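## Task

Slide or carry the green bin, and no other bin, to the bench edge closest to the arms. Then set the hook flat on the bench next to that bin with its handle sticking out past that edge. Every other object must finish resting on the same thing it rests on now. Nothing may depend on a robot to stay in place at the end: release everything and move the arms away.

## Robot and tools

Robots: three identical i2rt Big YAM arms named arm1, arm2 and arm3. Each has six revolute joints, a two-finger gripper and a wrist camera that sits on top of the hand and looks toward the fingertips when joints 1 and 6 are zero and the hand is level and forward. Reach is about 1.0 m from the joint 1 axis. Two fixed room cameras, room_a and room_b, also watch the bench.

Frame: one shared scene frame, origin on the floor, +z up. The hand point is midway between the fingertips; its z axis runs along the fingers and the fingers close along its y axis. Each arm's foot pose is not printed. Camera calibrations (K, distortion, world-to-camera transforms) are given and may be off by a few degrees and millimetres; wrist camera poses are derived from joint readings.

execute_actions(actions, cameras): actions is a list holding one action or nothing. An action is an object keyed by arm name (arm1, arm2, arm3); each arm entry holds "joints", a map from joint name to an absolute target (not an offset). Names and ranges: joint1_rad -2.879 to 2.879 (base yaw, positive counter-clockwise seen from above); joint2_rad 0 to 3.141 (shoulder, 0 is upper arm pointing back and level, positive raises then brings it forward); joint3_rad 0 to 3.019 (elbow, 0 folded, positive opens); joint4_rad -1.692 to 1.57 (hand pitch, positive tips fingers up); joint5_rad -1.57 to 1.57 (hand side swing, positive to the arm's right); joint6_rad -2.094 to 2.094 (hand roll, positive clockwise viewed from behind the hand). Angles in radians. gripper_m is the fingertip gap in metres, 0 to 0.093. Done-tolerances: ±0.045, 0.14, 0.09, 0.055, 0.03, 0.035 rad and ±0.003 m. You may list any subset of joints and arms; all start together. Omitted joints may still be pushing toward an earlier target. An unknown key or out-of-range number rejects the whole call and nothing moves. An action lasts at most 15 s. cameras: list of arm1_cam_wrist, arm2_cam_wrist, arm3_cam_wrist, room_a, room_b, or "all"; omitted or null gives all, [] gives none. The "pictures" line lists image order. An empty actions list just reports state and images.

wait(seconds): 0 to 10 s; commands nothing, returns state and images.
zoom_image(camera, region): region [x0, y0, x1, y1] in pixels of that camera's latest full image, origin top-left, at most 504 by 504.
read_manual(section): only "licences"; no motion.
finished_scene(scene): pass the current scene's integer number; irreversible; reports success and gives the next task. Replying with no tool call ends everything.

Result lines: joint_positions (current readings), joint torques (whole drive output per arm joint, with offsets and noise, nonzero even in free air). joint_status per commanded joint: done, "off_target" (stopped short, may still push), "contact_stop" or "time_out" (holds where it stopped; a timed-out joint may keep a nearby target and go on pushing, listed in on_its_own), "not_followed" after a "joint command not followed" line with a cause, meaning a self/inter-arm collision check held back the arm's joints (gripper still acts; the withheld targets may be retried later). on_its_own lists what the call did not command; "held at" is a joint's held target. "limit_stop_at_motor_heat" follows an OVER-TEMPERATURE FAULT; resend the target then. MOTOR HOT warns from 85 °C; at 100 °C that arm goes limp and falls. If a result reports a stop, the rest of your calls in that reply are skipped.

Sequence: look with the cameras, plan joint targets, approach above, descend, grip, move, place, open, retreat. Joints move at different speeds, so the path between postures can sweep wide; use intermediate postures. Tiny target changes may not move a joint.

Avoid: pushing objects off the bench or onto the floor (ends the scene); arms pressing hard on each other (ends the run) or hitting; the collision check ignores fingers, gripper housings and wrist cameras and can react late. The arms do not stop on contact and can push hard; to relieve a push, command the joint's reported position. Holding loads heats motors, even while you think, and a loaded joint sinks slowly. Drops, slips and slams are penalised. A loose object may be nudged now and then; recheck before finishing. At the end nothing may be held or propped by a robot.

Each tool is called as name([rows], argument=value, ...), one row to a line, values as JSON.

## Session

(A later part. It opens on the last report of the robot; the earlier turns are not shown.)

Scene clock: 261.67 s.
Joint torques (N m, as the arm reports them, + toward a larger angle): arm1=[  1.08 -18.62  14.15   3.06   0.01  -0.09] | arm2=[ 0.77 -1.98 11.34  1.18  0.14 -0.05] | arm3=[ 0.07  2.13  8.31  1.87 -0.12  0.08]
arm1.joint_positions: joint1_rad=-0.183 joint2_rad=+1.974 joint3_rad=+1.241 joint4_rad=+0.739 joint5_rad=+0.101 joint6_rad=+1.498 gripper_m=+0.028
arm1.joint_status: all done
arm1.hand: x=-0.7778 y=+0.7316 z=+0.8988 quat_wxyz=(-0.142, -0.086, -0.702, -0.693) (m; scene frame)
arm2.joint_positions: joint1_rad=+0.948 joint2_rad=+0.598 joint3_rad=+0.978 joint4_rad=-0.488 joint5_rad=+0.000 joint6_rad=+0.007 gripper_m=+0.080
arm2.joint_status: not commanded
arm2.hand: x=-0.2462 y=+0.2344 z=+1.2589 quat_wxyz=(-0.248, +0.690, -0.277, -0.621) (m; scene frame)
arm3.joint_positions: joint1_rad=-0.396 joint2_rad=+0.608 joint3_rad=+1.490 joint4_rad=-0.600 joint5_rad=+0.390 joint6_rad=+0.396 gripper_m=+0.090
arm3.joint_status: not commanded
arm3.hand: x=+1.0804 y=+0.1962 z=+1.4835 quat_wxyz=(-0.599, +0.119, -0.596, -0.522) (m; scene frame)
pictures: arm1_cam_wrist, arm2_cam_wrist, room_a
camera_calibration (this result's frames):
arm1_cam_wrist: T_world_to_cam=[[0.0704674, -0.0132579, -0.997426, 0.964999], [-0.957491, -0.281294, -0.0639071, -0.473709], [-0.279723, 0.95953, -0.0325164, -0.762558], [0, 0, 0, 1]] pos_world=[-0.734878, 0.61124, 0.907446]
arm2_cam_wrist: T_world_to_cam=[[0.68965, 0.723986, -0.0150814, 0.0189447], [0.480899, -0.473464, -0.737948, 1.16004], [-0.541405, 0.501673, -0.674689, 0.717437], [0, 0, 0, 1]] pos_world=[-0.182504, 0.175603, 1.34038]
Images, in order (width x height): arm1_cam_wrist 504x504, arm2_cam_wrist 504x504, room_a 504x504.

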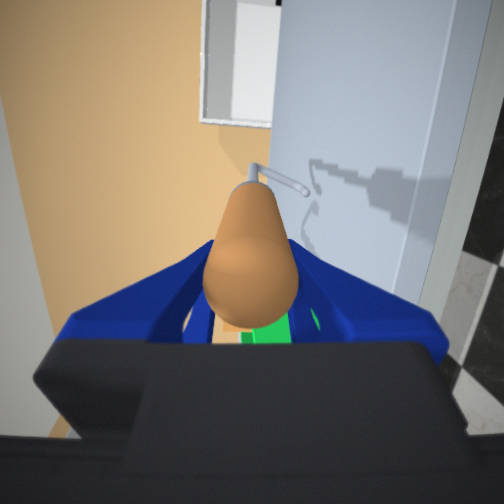

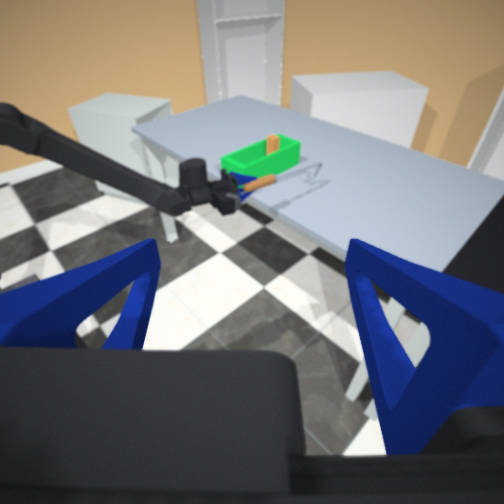

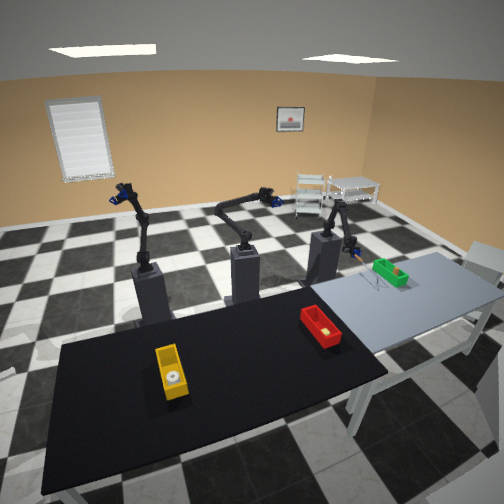

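execute_actions([
  {"arm1":{"joints":{"joint6_rad":0.7}}},
], cameras=["arm1_cam_wrist"])

execute_actions([
  {"arm1":{"joints":{"joint6_rad":-0.2}}},
], cameras=["arm1_cam_wrist","arm2_cam_wrist","room_a"])

zoom_image(camera="arm2_cam_wrist", region=[170, 120, 350, 240])

Scene clock: 266.40 s.
Joint torques (N m, as the arm reports them, + toward a larger angle): arm1=[  1.14 -18.88  12.96   3.06   0.13  -0.2 ] | arm2=[ 0.63 -2.02 11.29  1.22  0.11 -0.05] | arm3=[-0.51  1.66  8.52  1.83 -0.13  0.11]
arm1.joint_positions: joint1_rad=-0.183 joint2_rad=+1.974 joint3_rad=+1.257 joint4_rad=+0.739 joint5_rad=+0.098 joint6_rad=+0.711 gripper_m=+0.028
arm1.joint_status: all done
arm1.hand: x=-0.7780 y=+0.7358 z=+0.9073 quat_wxyz=(-0.398, +0.189, -0.675, -0.591) (m; scene frame)
arm2.joint_positions: joint1_rad=+0.948 joint2_rad=+0.598 joint3_rad=+0.978 joint4_rad=-0.488 joint5_rad=+0.000 joint6_rad=+0.007 gripper_m=+0.080
arm2.joint_status: not commanded
arm2.hand: x=-0.2462 y=+0.2344 z=+1.2589 quat_wxyz=(-0.248, +0.690, -0.277, -0.621) (m; scene frame)
arm3.joint_positions: joint1_rad=-0.396 joint2_rad=+0.608 joint3_rad=+1.490 joint4_rad=-0.600 joint5_rad=+0.390 joint6_rad=+0.396 gripper_m=+0.090
arm3.joint_status: not commanded
arm3.hand: x=+1.0804 y=+0.1962 z=+1.4835 quat_wxyz=(-0.599, +0.119, -0.596, -0.522) (m; scene frame)
pictures: arm1_cam_wrist
camera_calibration (this result's frames):
arm1_cam_wrist: T_world_to_cam=[[0.724136, -0.218199, -0.654229, 1.32152], [-0.682305, -0.36481, -0.63354, 0.320216], [-0.100431, 0.905154, -0.41305, -0.241678], [0, 0, 0, 1]] pos_world=[-0.76275, 0.623929, 0.967625]
Images, in order (width x height): arm1_cam_wrist 504x504.

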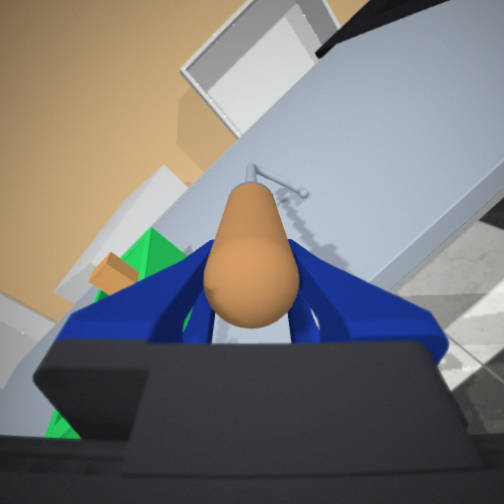

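Scene clock: 268.20 s.
Joint torques (N m, as the arm reports them, + toward a larger angle): arm1=[  1.16 -18.85  12.93   3.06   0.15  -0.12] | arm2=[ 0.75 -2.06 11.3   1.19  0.13 -0.04] | arm3=[-0.27  1.73  8.44  1.72 -0.14  0.11]
arm1.joint_positions: joint1_rad=-0.183 joint2_rad=+1.974 joint3_rad=+1.257 joint4_rad=+0.739 joint5_rad=+0.097 joint6_rad=-0.186 gripper_m=+0.028
arm1.joint_status: all done
arm1.hand: x=-0.7781 y=+0.7359 z=+0.9073 quat_wxyz=(-0.615, +0.464, -0.526, -0.360) (m; scene frame)
arm2.joint_positions: joint1_rad=+0.948 joint2_rad=+0.598 joint3_rad=+0.978 joint4_rad=-0.488 joint5_rad=+0.000 joint6_rad=+0.007 gripper_m=+0.080
arm2.joint_status: not commanded
arm2.hand: x=-0.2462 y=+0.2344 z=+1.2589 quat_wxyz=(-0.248, +0.690, -0.277, -0.621) (m; scene frame)
arm3.joint_positions: joint1_rad=-0.396 joint2_rad=+0.608 joint3_rad=+1.490 joint4_rad=-0.600 joint5_rad=+0.390 joint6_rad=+0.396 gripper_m=+0.090
arm3.joint_status: not commanded
arm3.hand: x=+1.0804 y=+0.1962 z=+1.4835 quat_wxyz=(-0.599, +0.119, -0.596, -0.522) (m; scene frame)
pictures: arm1_cam_wrist, arm2_cam_wrist, room_a
camera_calibration (this result's frames):
arm1_cam_wrist: T_world_to_cam=[[0.935644, -0.302141, 0.182431, 0.788801], [-0.0276216, -0.57798, -0.815583, 1.15163], [0.351863, 0.758056, -0.549129, 0.341941], [0, 0, 0, 1]] pos_world=[-0.826543, 0.644738, 0.983119]
arm2_cam_wrist: T_world_to_cam=[[0.68965, 0.723986, -0.0150814, 0.0189447], [0.480899, -0.473464, -0.737948, 1.16004], [-0.541405, 0.501673, -0.674689, 0.717437], [0, 0, 0, 1]] pos_world=[-0.182504, 0.175603, 1.34038]
Images, in order (width x height): arm1_cam_wrist 504x504, arm2_cam_wrist 504x504, room_a 504x504.

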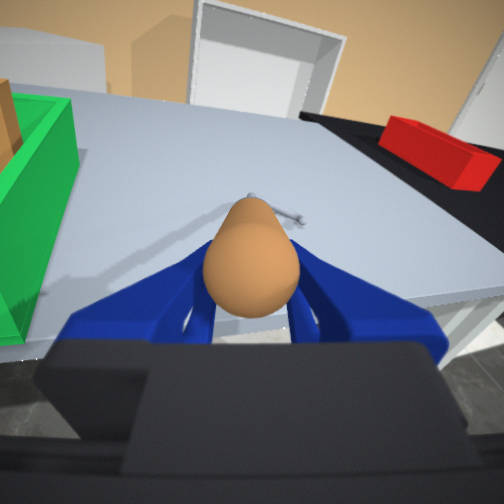

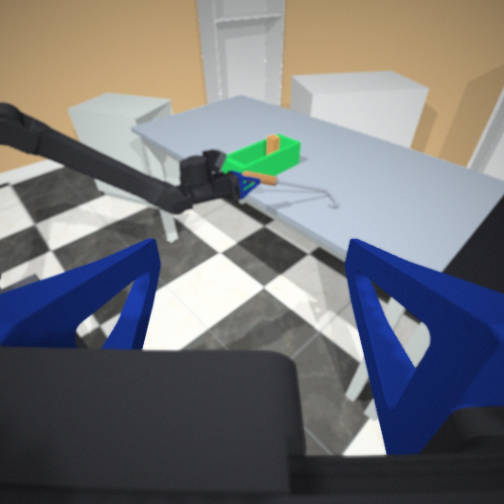

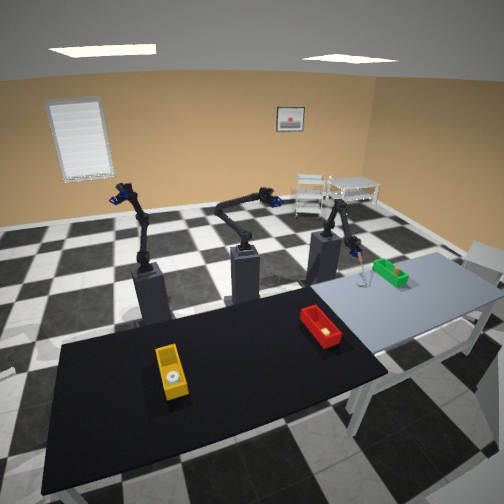

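Region (170, 120, 350, 240) of arm2_cam_wrist's 504x504 image, scaled by 2.800, with more detail than that image has.

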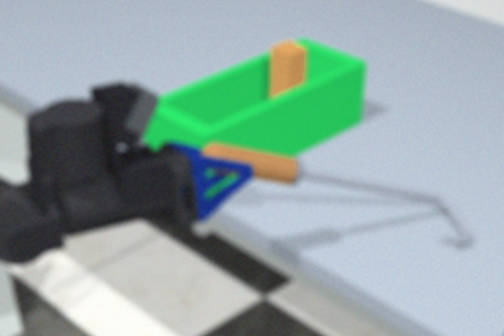

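execute_actions([
  {"arm1":{"joints":{"joint2_rad":2.10,"joint4_rad":0.92}}},
], cameras=["arm1_cam_wrist","arm2_cam_wrist","room_a"])

zoom_image(camera="arm2_cam_wrist", region=[170, 120, 350, 240])

Scene clock: 277.23 s.
Joint torques (N m, as the arm reports them, + toward a larger angle): arm1=[  0.94 -17.71  11.16   2.84   0.04   0.16] | arm2=[ 0.84 -2.03 11.28  1.22  0.12 -0.04] | arm3=[-0.57  1.64  8.4   1.8  -0.08  0.09]
arm1.joint_positions: joint1_rad=-0.183 joint2_rad=+2.099 joint3_rad=+1.270 joint4_rad=+0.903 joint5_rad=+0.100 joint6_rad=-0.213 gripper_m=+0.028
arm1.joint_status: all done
arm1.hand: x=-0.7756 y=+0.7434 z=+0.8607 quat_wxyz=(-0.635, +0.456, -0.508, -0.362) (m; scene frame)
arm2.joint_positions: joint1_rad=+0.948 joint2_rad=+0.598 joint3_rad=+0.978 joint4_rad=-0.488 joint5_rad=+0.000 joint6_rad=+0.007 gripper_m=+0.080
arm2.joint_status: not commanded
arm2.hand: x=-0.2462 y=+0.2344 z=+1.2589 quat_wxyz=(-0.248, +0.690, -0.277, -0.621) (m; scene frame)
arm3.joint_positions: joint1_rad=-0.396 joint2_rad=+0.608 joint3_rad=+1.490 joint4_rad=-0.600 joint5_rad=+0.390 joint6_rad=+0.396 gripper_m=+0.090
arm3.joint_status: not commanded
arm3.hand: x=+1.0804 y=+0.1962 z=+1.4835 quat_wxyz=(-0.599, +0.119, -0.596, -0.522) (m; scene frame)
pictures: arm1_cam_wrist, arm2_cam_wrist, room_a
camera_calibration (this result's frames):
arm1_cam_wrist: T_world_to_cam=[[0.927411, -0.313618, 0.203847, 0.780938], [0.00122693, -0.542426, -0.840103, 1.13505], [0.374043, 0.77937, -0.502667, 0.271103], [0, 0, 0, 1]] pos_world=[-0.827047, 0.649305, 0.930637]
arm2_cam_wrist: T_world_to_cam=[[0.68965, 0.723986, -0.0150814, 0.0189447], [0.480899, -0.473464, -0.737948, 1.16004], [-0.541405, 0.501673, -0.674689, 0.717437], [0, 0, 0, 1]] pos_world=[-0.182504, 0.175603, 1.34038]
Images, in order (width x height): arm1_cam_wrist 504x504, arm2_cam_wrist 504x504, room_a 504x504.

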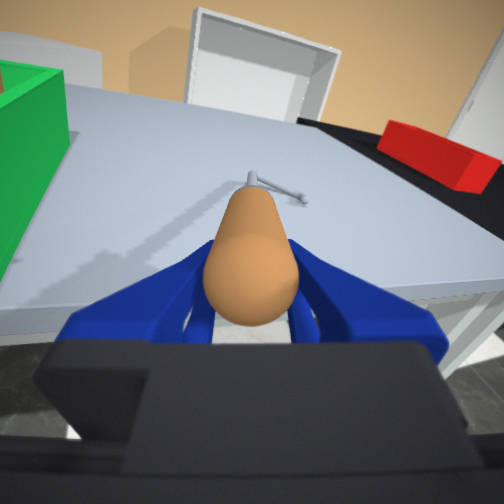

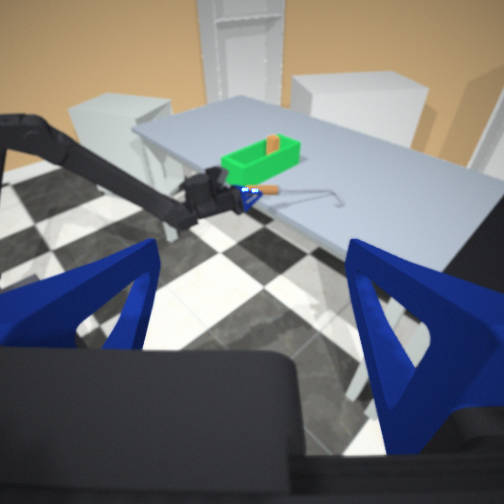

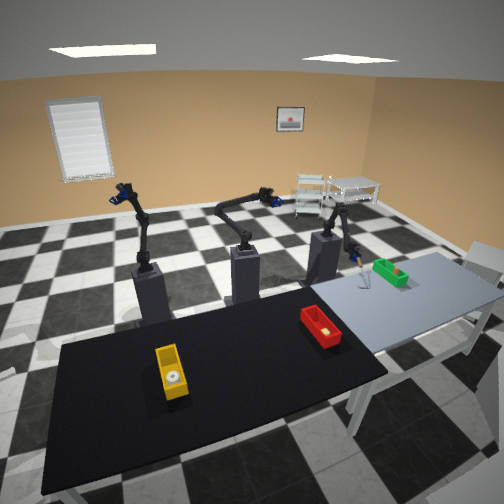

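Region (170, 120, 350, 240) of arm2_cam_wrist's 504x504 image, scaled by 2.800, with more detail than that image has.

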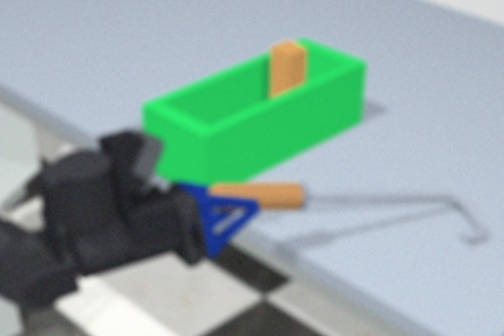

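execute_actions([
  {"arm1":{"joints":{"joint2_rad":2.17,"joint6_rad":-0.33}}},
], cameras=["arm1_cam_wrist","arm2_cam_wrist"])

zoom_image(camera="arm2_cam_wrist", region=[170, 120, 350, 240])

Scene clock: 280.40 s.
Joint torques (N m, as the arm reports them, + toward a larger angle): arm1=[  1.04 -16.73  10.03   2.43  -0.02   0.2 ] | arm2=[ 0.85 -2.16 11.28  1.23  0.13 -0.05] | arm3=[-0.1   2.36  8.44  1.77 -0.15  0.07]
arm1.joint_positions: joint1_rad=-0.183 joint2_rad=+2.152 joint3_rad=+1.281 joint4_rad=+0.912 joint5_rad=+0.101 joint6_rad=-0.342 gripper_m=+0.028
arm1.joint_status: all done
arm1.hand: x=-0.7744 y=+0.7466 z=+0.8283 quat_wxyz=(-0.648, +0.496, -0.485, -0.314) (m; scene frame)
arm2.joint_positions: joint1_rad=+0.948 joint2_rad=+0.598 joint3_rad=+0.978 joint4_rad=-0.488 joint5_rad=+0.000 joint6_rad=+0.007 gripper_m=+0.080
arm2.joint_status: not commanded
arm2.hand: x=-0.2462 y=+0.2344 z=+1.2589 quat_wxyz=(-0.248, +0.690, -0.277, -0.621) (m; scene frame)
arm3.joint_positions: joint1_rad=-0.396 joint2_rad=+0.608 joint3_rad=+1.490 joint4_rad=-0.600 joint5_rad=+0.390 joint6_rad=+0.396 gripper_m=+0.090
arm3.joint_status: not commanded
arm3.hand: x=+1.0804 y=+0.1962 z=+1.4835 quat_wxyz=(-0.599, +0.119, -0.596, -0.522) (m; scene frame)
pictures: arm1_cam_wrist, arm2_cam_wrist
camera_calibration (this result's frames):
arm1_cam_wrist: T_world_to_cam=[[0.894287, -0.301861, 0.33035, 0.648178], [0.0896668, -0.602374, -0.793161, 1.18394], [0.438419, 0.738935, -0.511629, 0.339357], [0, 0, 0, 1]] pos_world=[-0.834597, 0.658072, 0.898554]
arm2_cam_wrist: T_world_to_cam=[[0.68965, 0.723986, -0.0150814, 0.0189447], [0.480899, -0.473464, -0.737948, 1.16004], [-0.541405, 0.501673, -0.674689, 0.717437], [0, 0, 0, 1]] pos_world=[-0.182504, 0.175603, 1.34038]
Images, in order (width x height): arm1_cam_wrist 504x504, arm2_cam_wrist 504x504.

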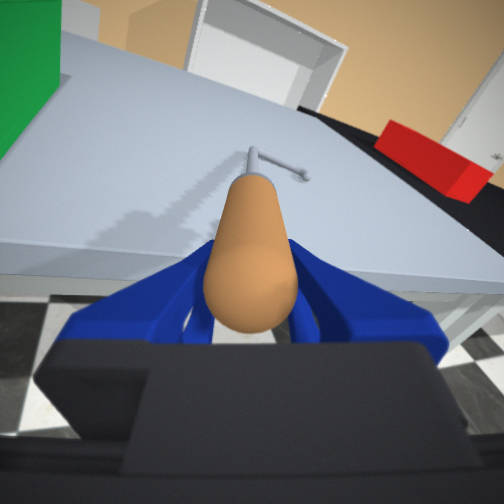

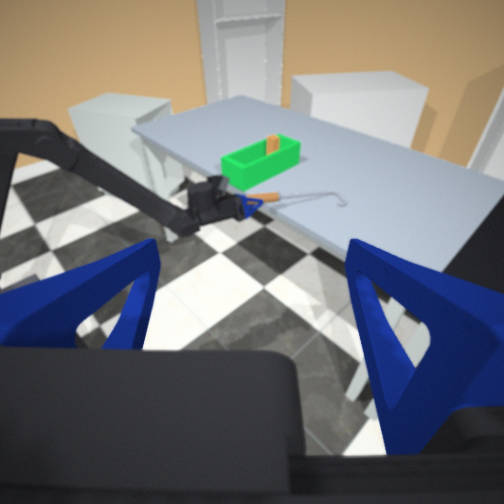

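Region (170, 120, 350, 240) of arm2_cam_wrist's 504x504 image, scaled by 2.800, with more detail than that image has.

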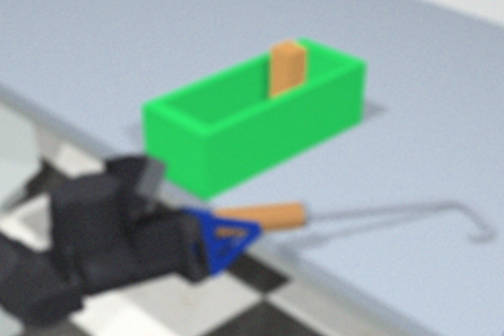

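execute_actions([
  {"arm1":{"joints":{"joint2_rad":2.215}}},
], cameras=["arm1_cam_wrist","arm2_cam_wrist"])

zoom_image(camera="arm2_cam_wrist", region=[170, 120, 350, 240])

Scene clock: 283.43 s.
Joint torques (N m, as the arm reports them, + toward a larger angle): arm1=[  1.1  -17.42   9.5    2.26  -0.32   0.24] | arm2=[ 0.61 -1.89 11.31  1.2   0.13 -0.04] | arm3=[-0.63  1.95  8.18  1.89 -0.1   0.1 ]
arm1.joint_positions: joint1_rad=-0.183 joint2_rad=+2.194 joint3_rad=+1.286 joint4_rad=+0.916 joint5_rad=+0.109 joint6_rad=-0.347 gripper_m=+0.028
arm1.joint_status: all done
arm1.hand: x=-0.7725 y=+0.7463 z=+0.7997 quat_wxyz=(-0.640, +0.505, -0.493, -0.303) (m; scene frame)
arm2.joint_positions: joint1_rad=+0.948 joint2_rad=+0.598 joint3_rad=+0.978 joint4_rad=-0.488 joint5_rad=+0.000 joint6_rad=+0.007 gripper_m=+0.080
arm2.joint_status: not commanded
arm2.hand: x=-0.2462 y=+0.2344 z=+1.2589 quat_wxyz=(-0.248, +0.690, -0.277, -0.621) (m; scene frame)
arm3.joint_positions: joint1_rad=-0.396 joint2_rad=+0.608 joint3_rad=+1.490 joint4_rad=-0.600 joint5_rad=+0.390 joint6_rad=+0.396 gripper_m=+0.090
arm3.joint_status: not commanded
arm3.hand: x=+1.0804 y=+0.1962 z=+1.4835 quat_wxyz=(-0.599, +0.119, -0.596, -0.522) (m; scene frame)
pictures: arm1_cam_wrist, arm2_cam_wrist
camera_calibration (this result's frames):
arm1_cam_wrist: T_world_to_cam=[[0.892476, -0.297797, 0.338827, 0.644742], [0.0828721, -0.630096, -0.772083, 1.15949], [0.443417, 0.717145, -0.537666, 0.36504], [0, 0, 0, 1]] pos_world=[-0.833371, 0.660803, 0.873033]
arm2_cam_wrist: T_world_to_cam=[[0.68965, 0.723986, -0.0150814, 0.0189447], [0.480899, -0.473464, -0.737948, 1.16004], [-0.541405, 0.501673, -0.674689, 0.717437], [0, 0, 0, 1]] pos_world=[-0.182504, 0.175603, 1.34038]
Images, in order (width x height): arm1_cam_wrist 504x504, arm2_cam_wrist 504x504.

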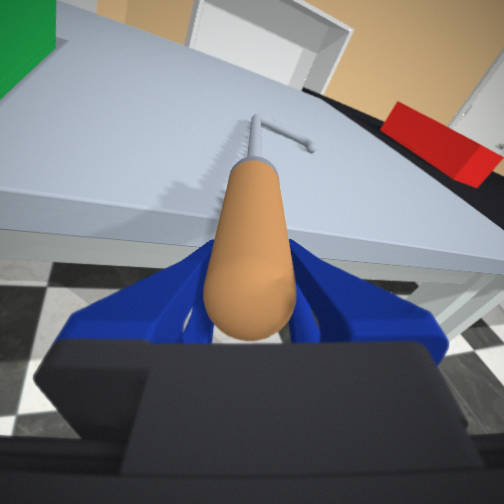

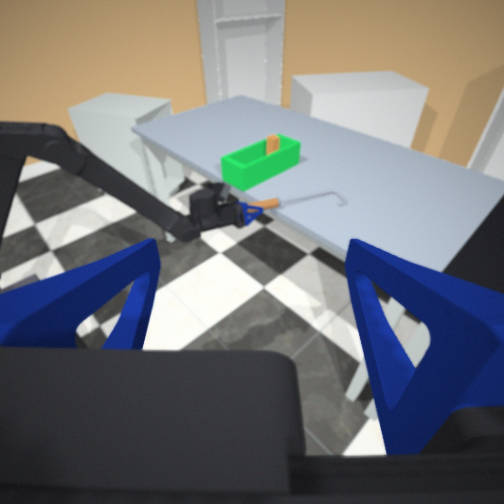

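Region (170, 120, 350, 240) of arm2_cam_wrist's 504x504 image, scaled by 2.800, with more detail than that image has.

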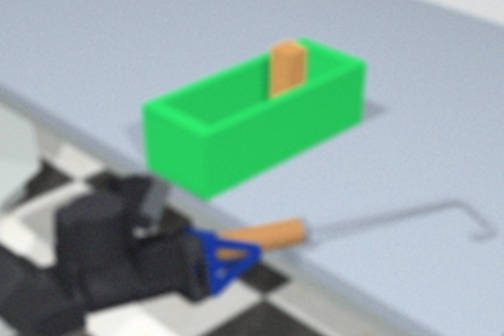

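Looks about level with the ferrule on the bench. Release and back off.

execute_actions([
  {"arm1":{"joints":{"gripper_m":0.08}}},
], cameras=["arm1_cam_wrist"])

execute_actions([
  {"arm1":{"joints":{"joint3_rad":0.9,"joint4_rad":1.25}}},
], cameras=[])

execute_actions([
  {"arm1":{"joints":{"joint2_rad":1.0,"joint3_rad":0.7,"joint4_rad":-0.3,"joint6_rad":0}}},
])

Scene clock: 286.80 s.
Joint torques (N m, as the arm reports them, + toward a larger angle): arm1=[  0.79 -16.98   9.52   2.23  -0.09   0.1 ] | arm2=[ 0.85 -1.98 11.3   1.24  0.11 -0.05] | arm3=[-0.04  1.85  8.44  1.9  -0.08  0.1 ]
arm1.joint_positions: joint1_rad=-0.183 joint2_rad=+2.195 joint3_rad=+1.286 joint4_rad=+0.916 joint5_rad=+0.103 joint6_rad=-0.337 gripper_m=+0.080
arm1.joint_status: all done
arm1.hand: x=-0.7738 y=+0.7467 z=+0.7994 quat_wxyz=(-0.637, +0.504, -0.495, -0.308) (m; scene frame)
arm2.joint_positions: joint1_rad=+0.948 joint2_rad=+0.598 joint3_rad=+0.978 joint4_rad=-0.488 joint5_rad=+0.000 joint6_rad=+0.007 gripper_m=+0.080
arm2.joint_status: not commanded
arm2.hand: x=-0.2462 y=+0.2344 z=+1.2589 quat_wxyz=(-0.248, +0.690, -0.277, -0.621) (m; scene frame)
arm3.joint_positions: joint1_rad=-0.396 joint2_rad=+0.608 joint3_rad=+1.490 joint4_rad=-0.600 joint5_rad=+0.390 joint6_rad=+0.396 gripper_m=+0.090
arm3.joint_status: not commanded
arm3.hand: x=+1.0804 y=+0.1962 z=+1.4835 quat_wxyz=(-0.599, +0.119, -0.596, -0.522) (m; scene frame)
pictures: arm1_cam_wrist
camera_calibration (this result's frames):
arm1_cam_wrist: T_world_to_cam=[[0.897453, -0.293246, 0.329523, 0.653933], [0.0793922, -0.627451, -0.774598, 1.15694], [0.433908, 0.721327, -0.539826, 0.356397], [0, 0, 0, 1]] pos_world=[-0.833369, 0.660606, 0.873068]
Images, in order (width x height): arm1_cam_wrist 504x504.

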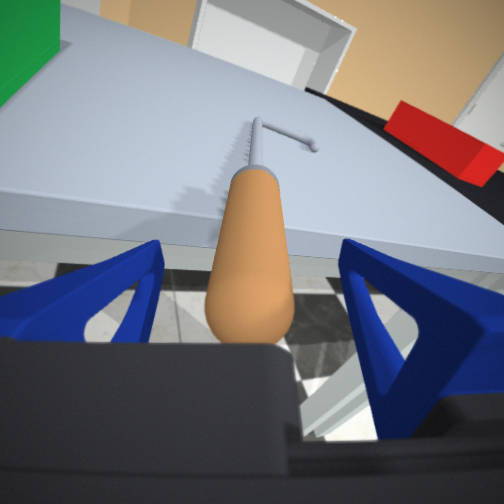

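Scene clock: 287.97 s.
Joint torques (N m, as the arm reports them, + toward a larger angle): arm1=[  1.12 -14.12   4.06   3.02  -0.09   0.11] | arm2=[ 0.71 -2.06 11.3   1.18  0.12 -0.04] | arm3=[-0.04  1.43  8.43  1.93 -0.15  0.07]
arm1.joint_positions: joint1_rad=-0.183 joint2_rad=+2.206 joint3_rad=+0.894 joint4_rad=+1.230 joint5_rad=+0.103 joint6_rad=-0.337 gripper_m=+0.080
arm1.joint_status: all done
arm1.hand: x=-0.8028 y=+0.6146 z=+0.7072 quat_wxyz=(-0.610, +0.528, -0.514, -0.291) (m; scene frame)
arm2.joint_positions: joint1_rad=+0.948 joint2_rad=+0.598 joint3_rad=+0.978 joint4_rad=-0.488 joint5_rad=+0.000 joint6_rad=+0.007 gripper_m=+0.080
arm2.joint_status: not commanded
arm2.hand: x=-0.2462 y=+0.2344 z=+1.2589 quat_wxyz=(-0.248, +0.690, -0.277, -0.621) (m; scene frame)
arm3.joint_positions: joint1_rad=-0.396 joint2_rad=+0.608 joint3_rad=+1.490 joint4_rad=-0.600 joint5_rad=+0.390 joint6_rad=+0.396 gripper_m=+0.090
arm3.joint_status: not commanded
arm3.hand: x=+1.0804 y=+0.1962 z=+1.4835 quat_wxyz=(-0.599, +0.119, -0.596, -0.522) (m; scene frame)
pictures: none
No camera images: the call's "cameras" was empty. Leave "cameras" out to get every camera's image.

Scene clock: 289.80 s.
Joint torques (N m, as the arm reports them, + toward a larger angle): arm1=[ 1.21 -5.36 10.54  1.41 -0.06  0.08] | arm2=[ 0.68 -2.19 11.31  1.25  0.12 -0.05] | arm3=[-0.46  1.97  8.37  2.01 -0.13  0.12]
arm1.joint_positions: joint1_rad=-0.183 joint2_rad=+1.006 joint3_rad=+0.689 joint4_rad=-0.291 joint5_rad=+0.103 joint6_rad=-0.007 gripper_m=+0.080
arm1.joint_status: all done
arm1.hand: x=-0.8488 y=+0.4184 z=+0.9308 quat_wxyz=(-0.391, +0.539, -0.704, -0.248) (m; scene frame)
arm2.joint_positions: joint1_rad=+0.948 joint2_rad=+0.598 joint3_rad=+0.978 joint4_rad=-0.488 joint5_rad=+0.000 joint6_rad=+0.007 gripper_m=+0.080
arm2.joint_status: not commanded
arm2.hand: x=-0.2462 y=+0.2344 z=+1.2589 quat_wxyz=(-0.248, +0.690, -0.277, -0.621) (m; scene frame)
arm3.joint_positions: joint1_rad=-0.396 joint2_rad=+0.608 joint3_rad=+1.490 joint4_rad=-0.600 joint5_rad=+0.390 joint6_rad=+0.396 gripper_m=+0.090
arm3.joint_status: not commanded
arm3.hand: x=+1.0804 y=+0.1962 z=+1.4835 quat_wxyz=(-0.599, +0.119, -0.596, -0.522) (m; scene frame)
pictures: arm1_cam_wrist, arm2_cam_wrist, arm3_cam_wrist, room_a, room_b
camera_calibration (this result's frames):
arm1_cam_wrist: T_world_to_cam=[[0.953691, -0.294751, 0.0599552, 0.880934], [-0.257317, -0.902711, -0.344819, 0.488041], [0.155758, 0.313423, -0.936752, 1.00071], [0, 0, 0, 1]] pos_world=[-0.870427, 0.386569, 1.05289]
arm2_cam_wrist: T_world_to_cam=[[0.68965, 0.723986, -0.0150814, 0.0189447], [0.480899, -0.473464, -0.737948, 1.16004], [-0.541405, 0.501673, -0.674689, 0.717437], [0, 0, 0, 1]] pos_world=[-0.182504, 0.175603, 1.34038]
arm3_cam_wrist: T_world_to_cam=[[0.769041, -0.426413, -0.47618, -0.0441149], [-0.552213, -0.0680224, -0.830923, 1.8495], [0.321926, 0.901967, -0.287783, 0.0225623], [0, 0, 0, 1]] pos_world=[1.04798, 0.0866456, 1.52228]
Images, in order (width x height): arm1_cam_wrist 504x504, arm2_cam_wrist 504x504, arm3_cam_wrist 504x504, room_a 504x504, room_b 504x504.

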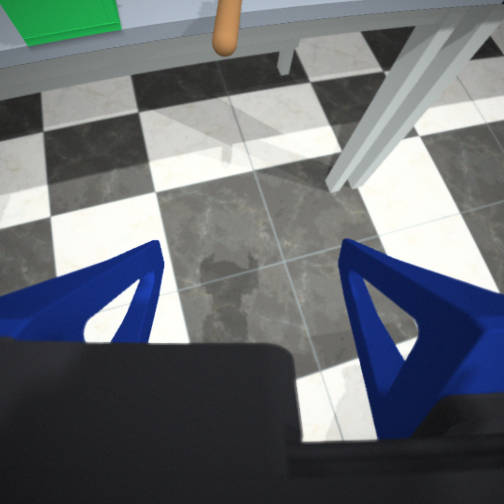

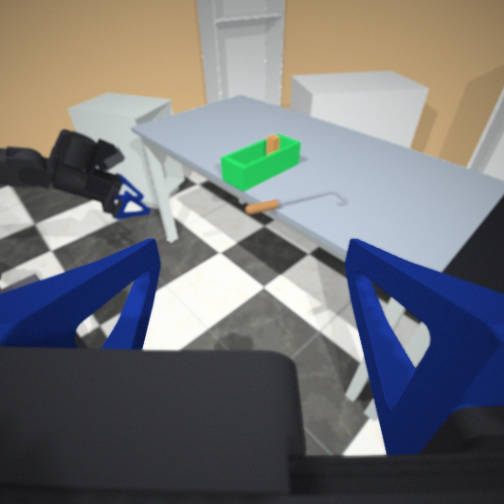

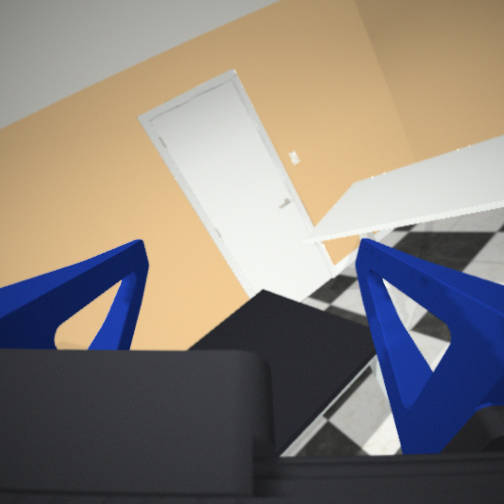

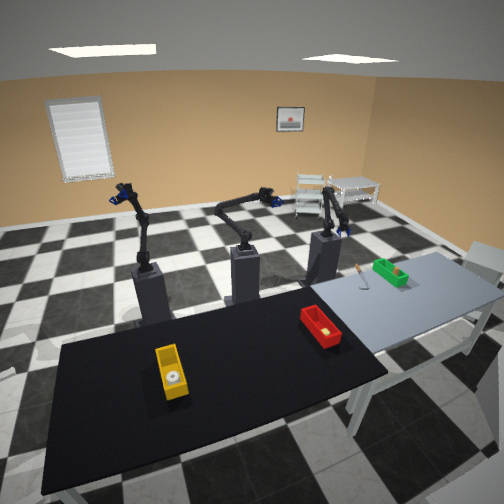

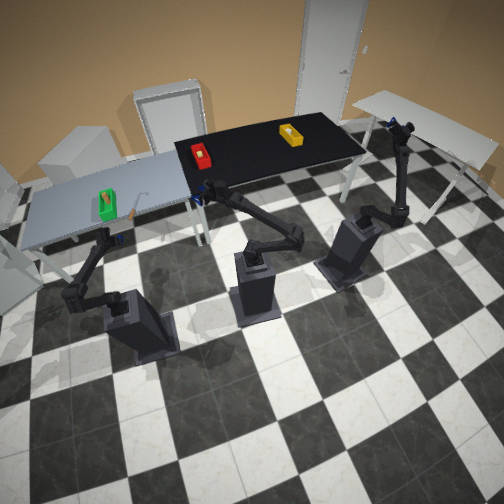

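finished_scene(scene=1)

The scene is finished: the task was done.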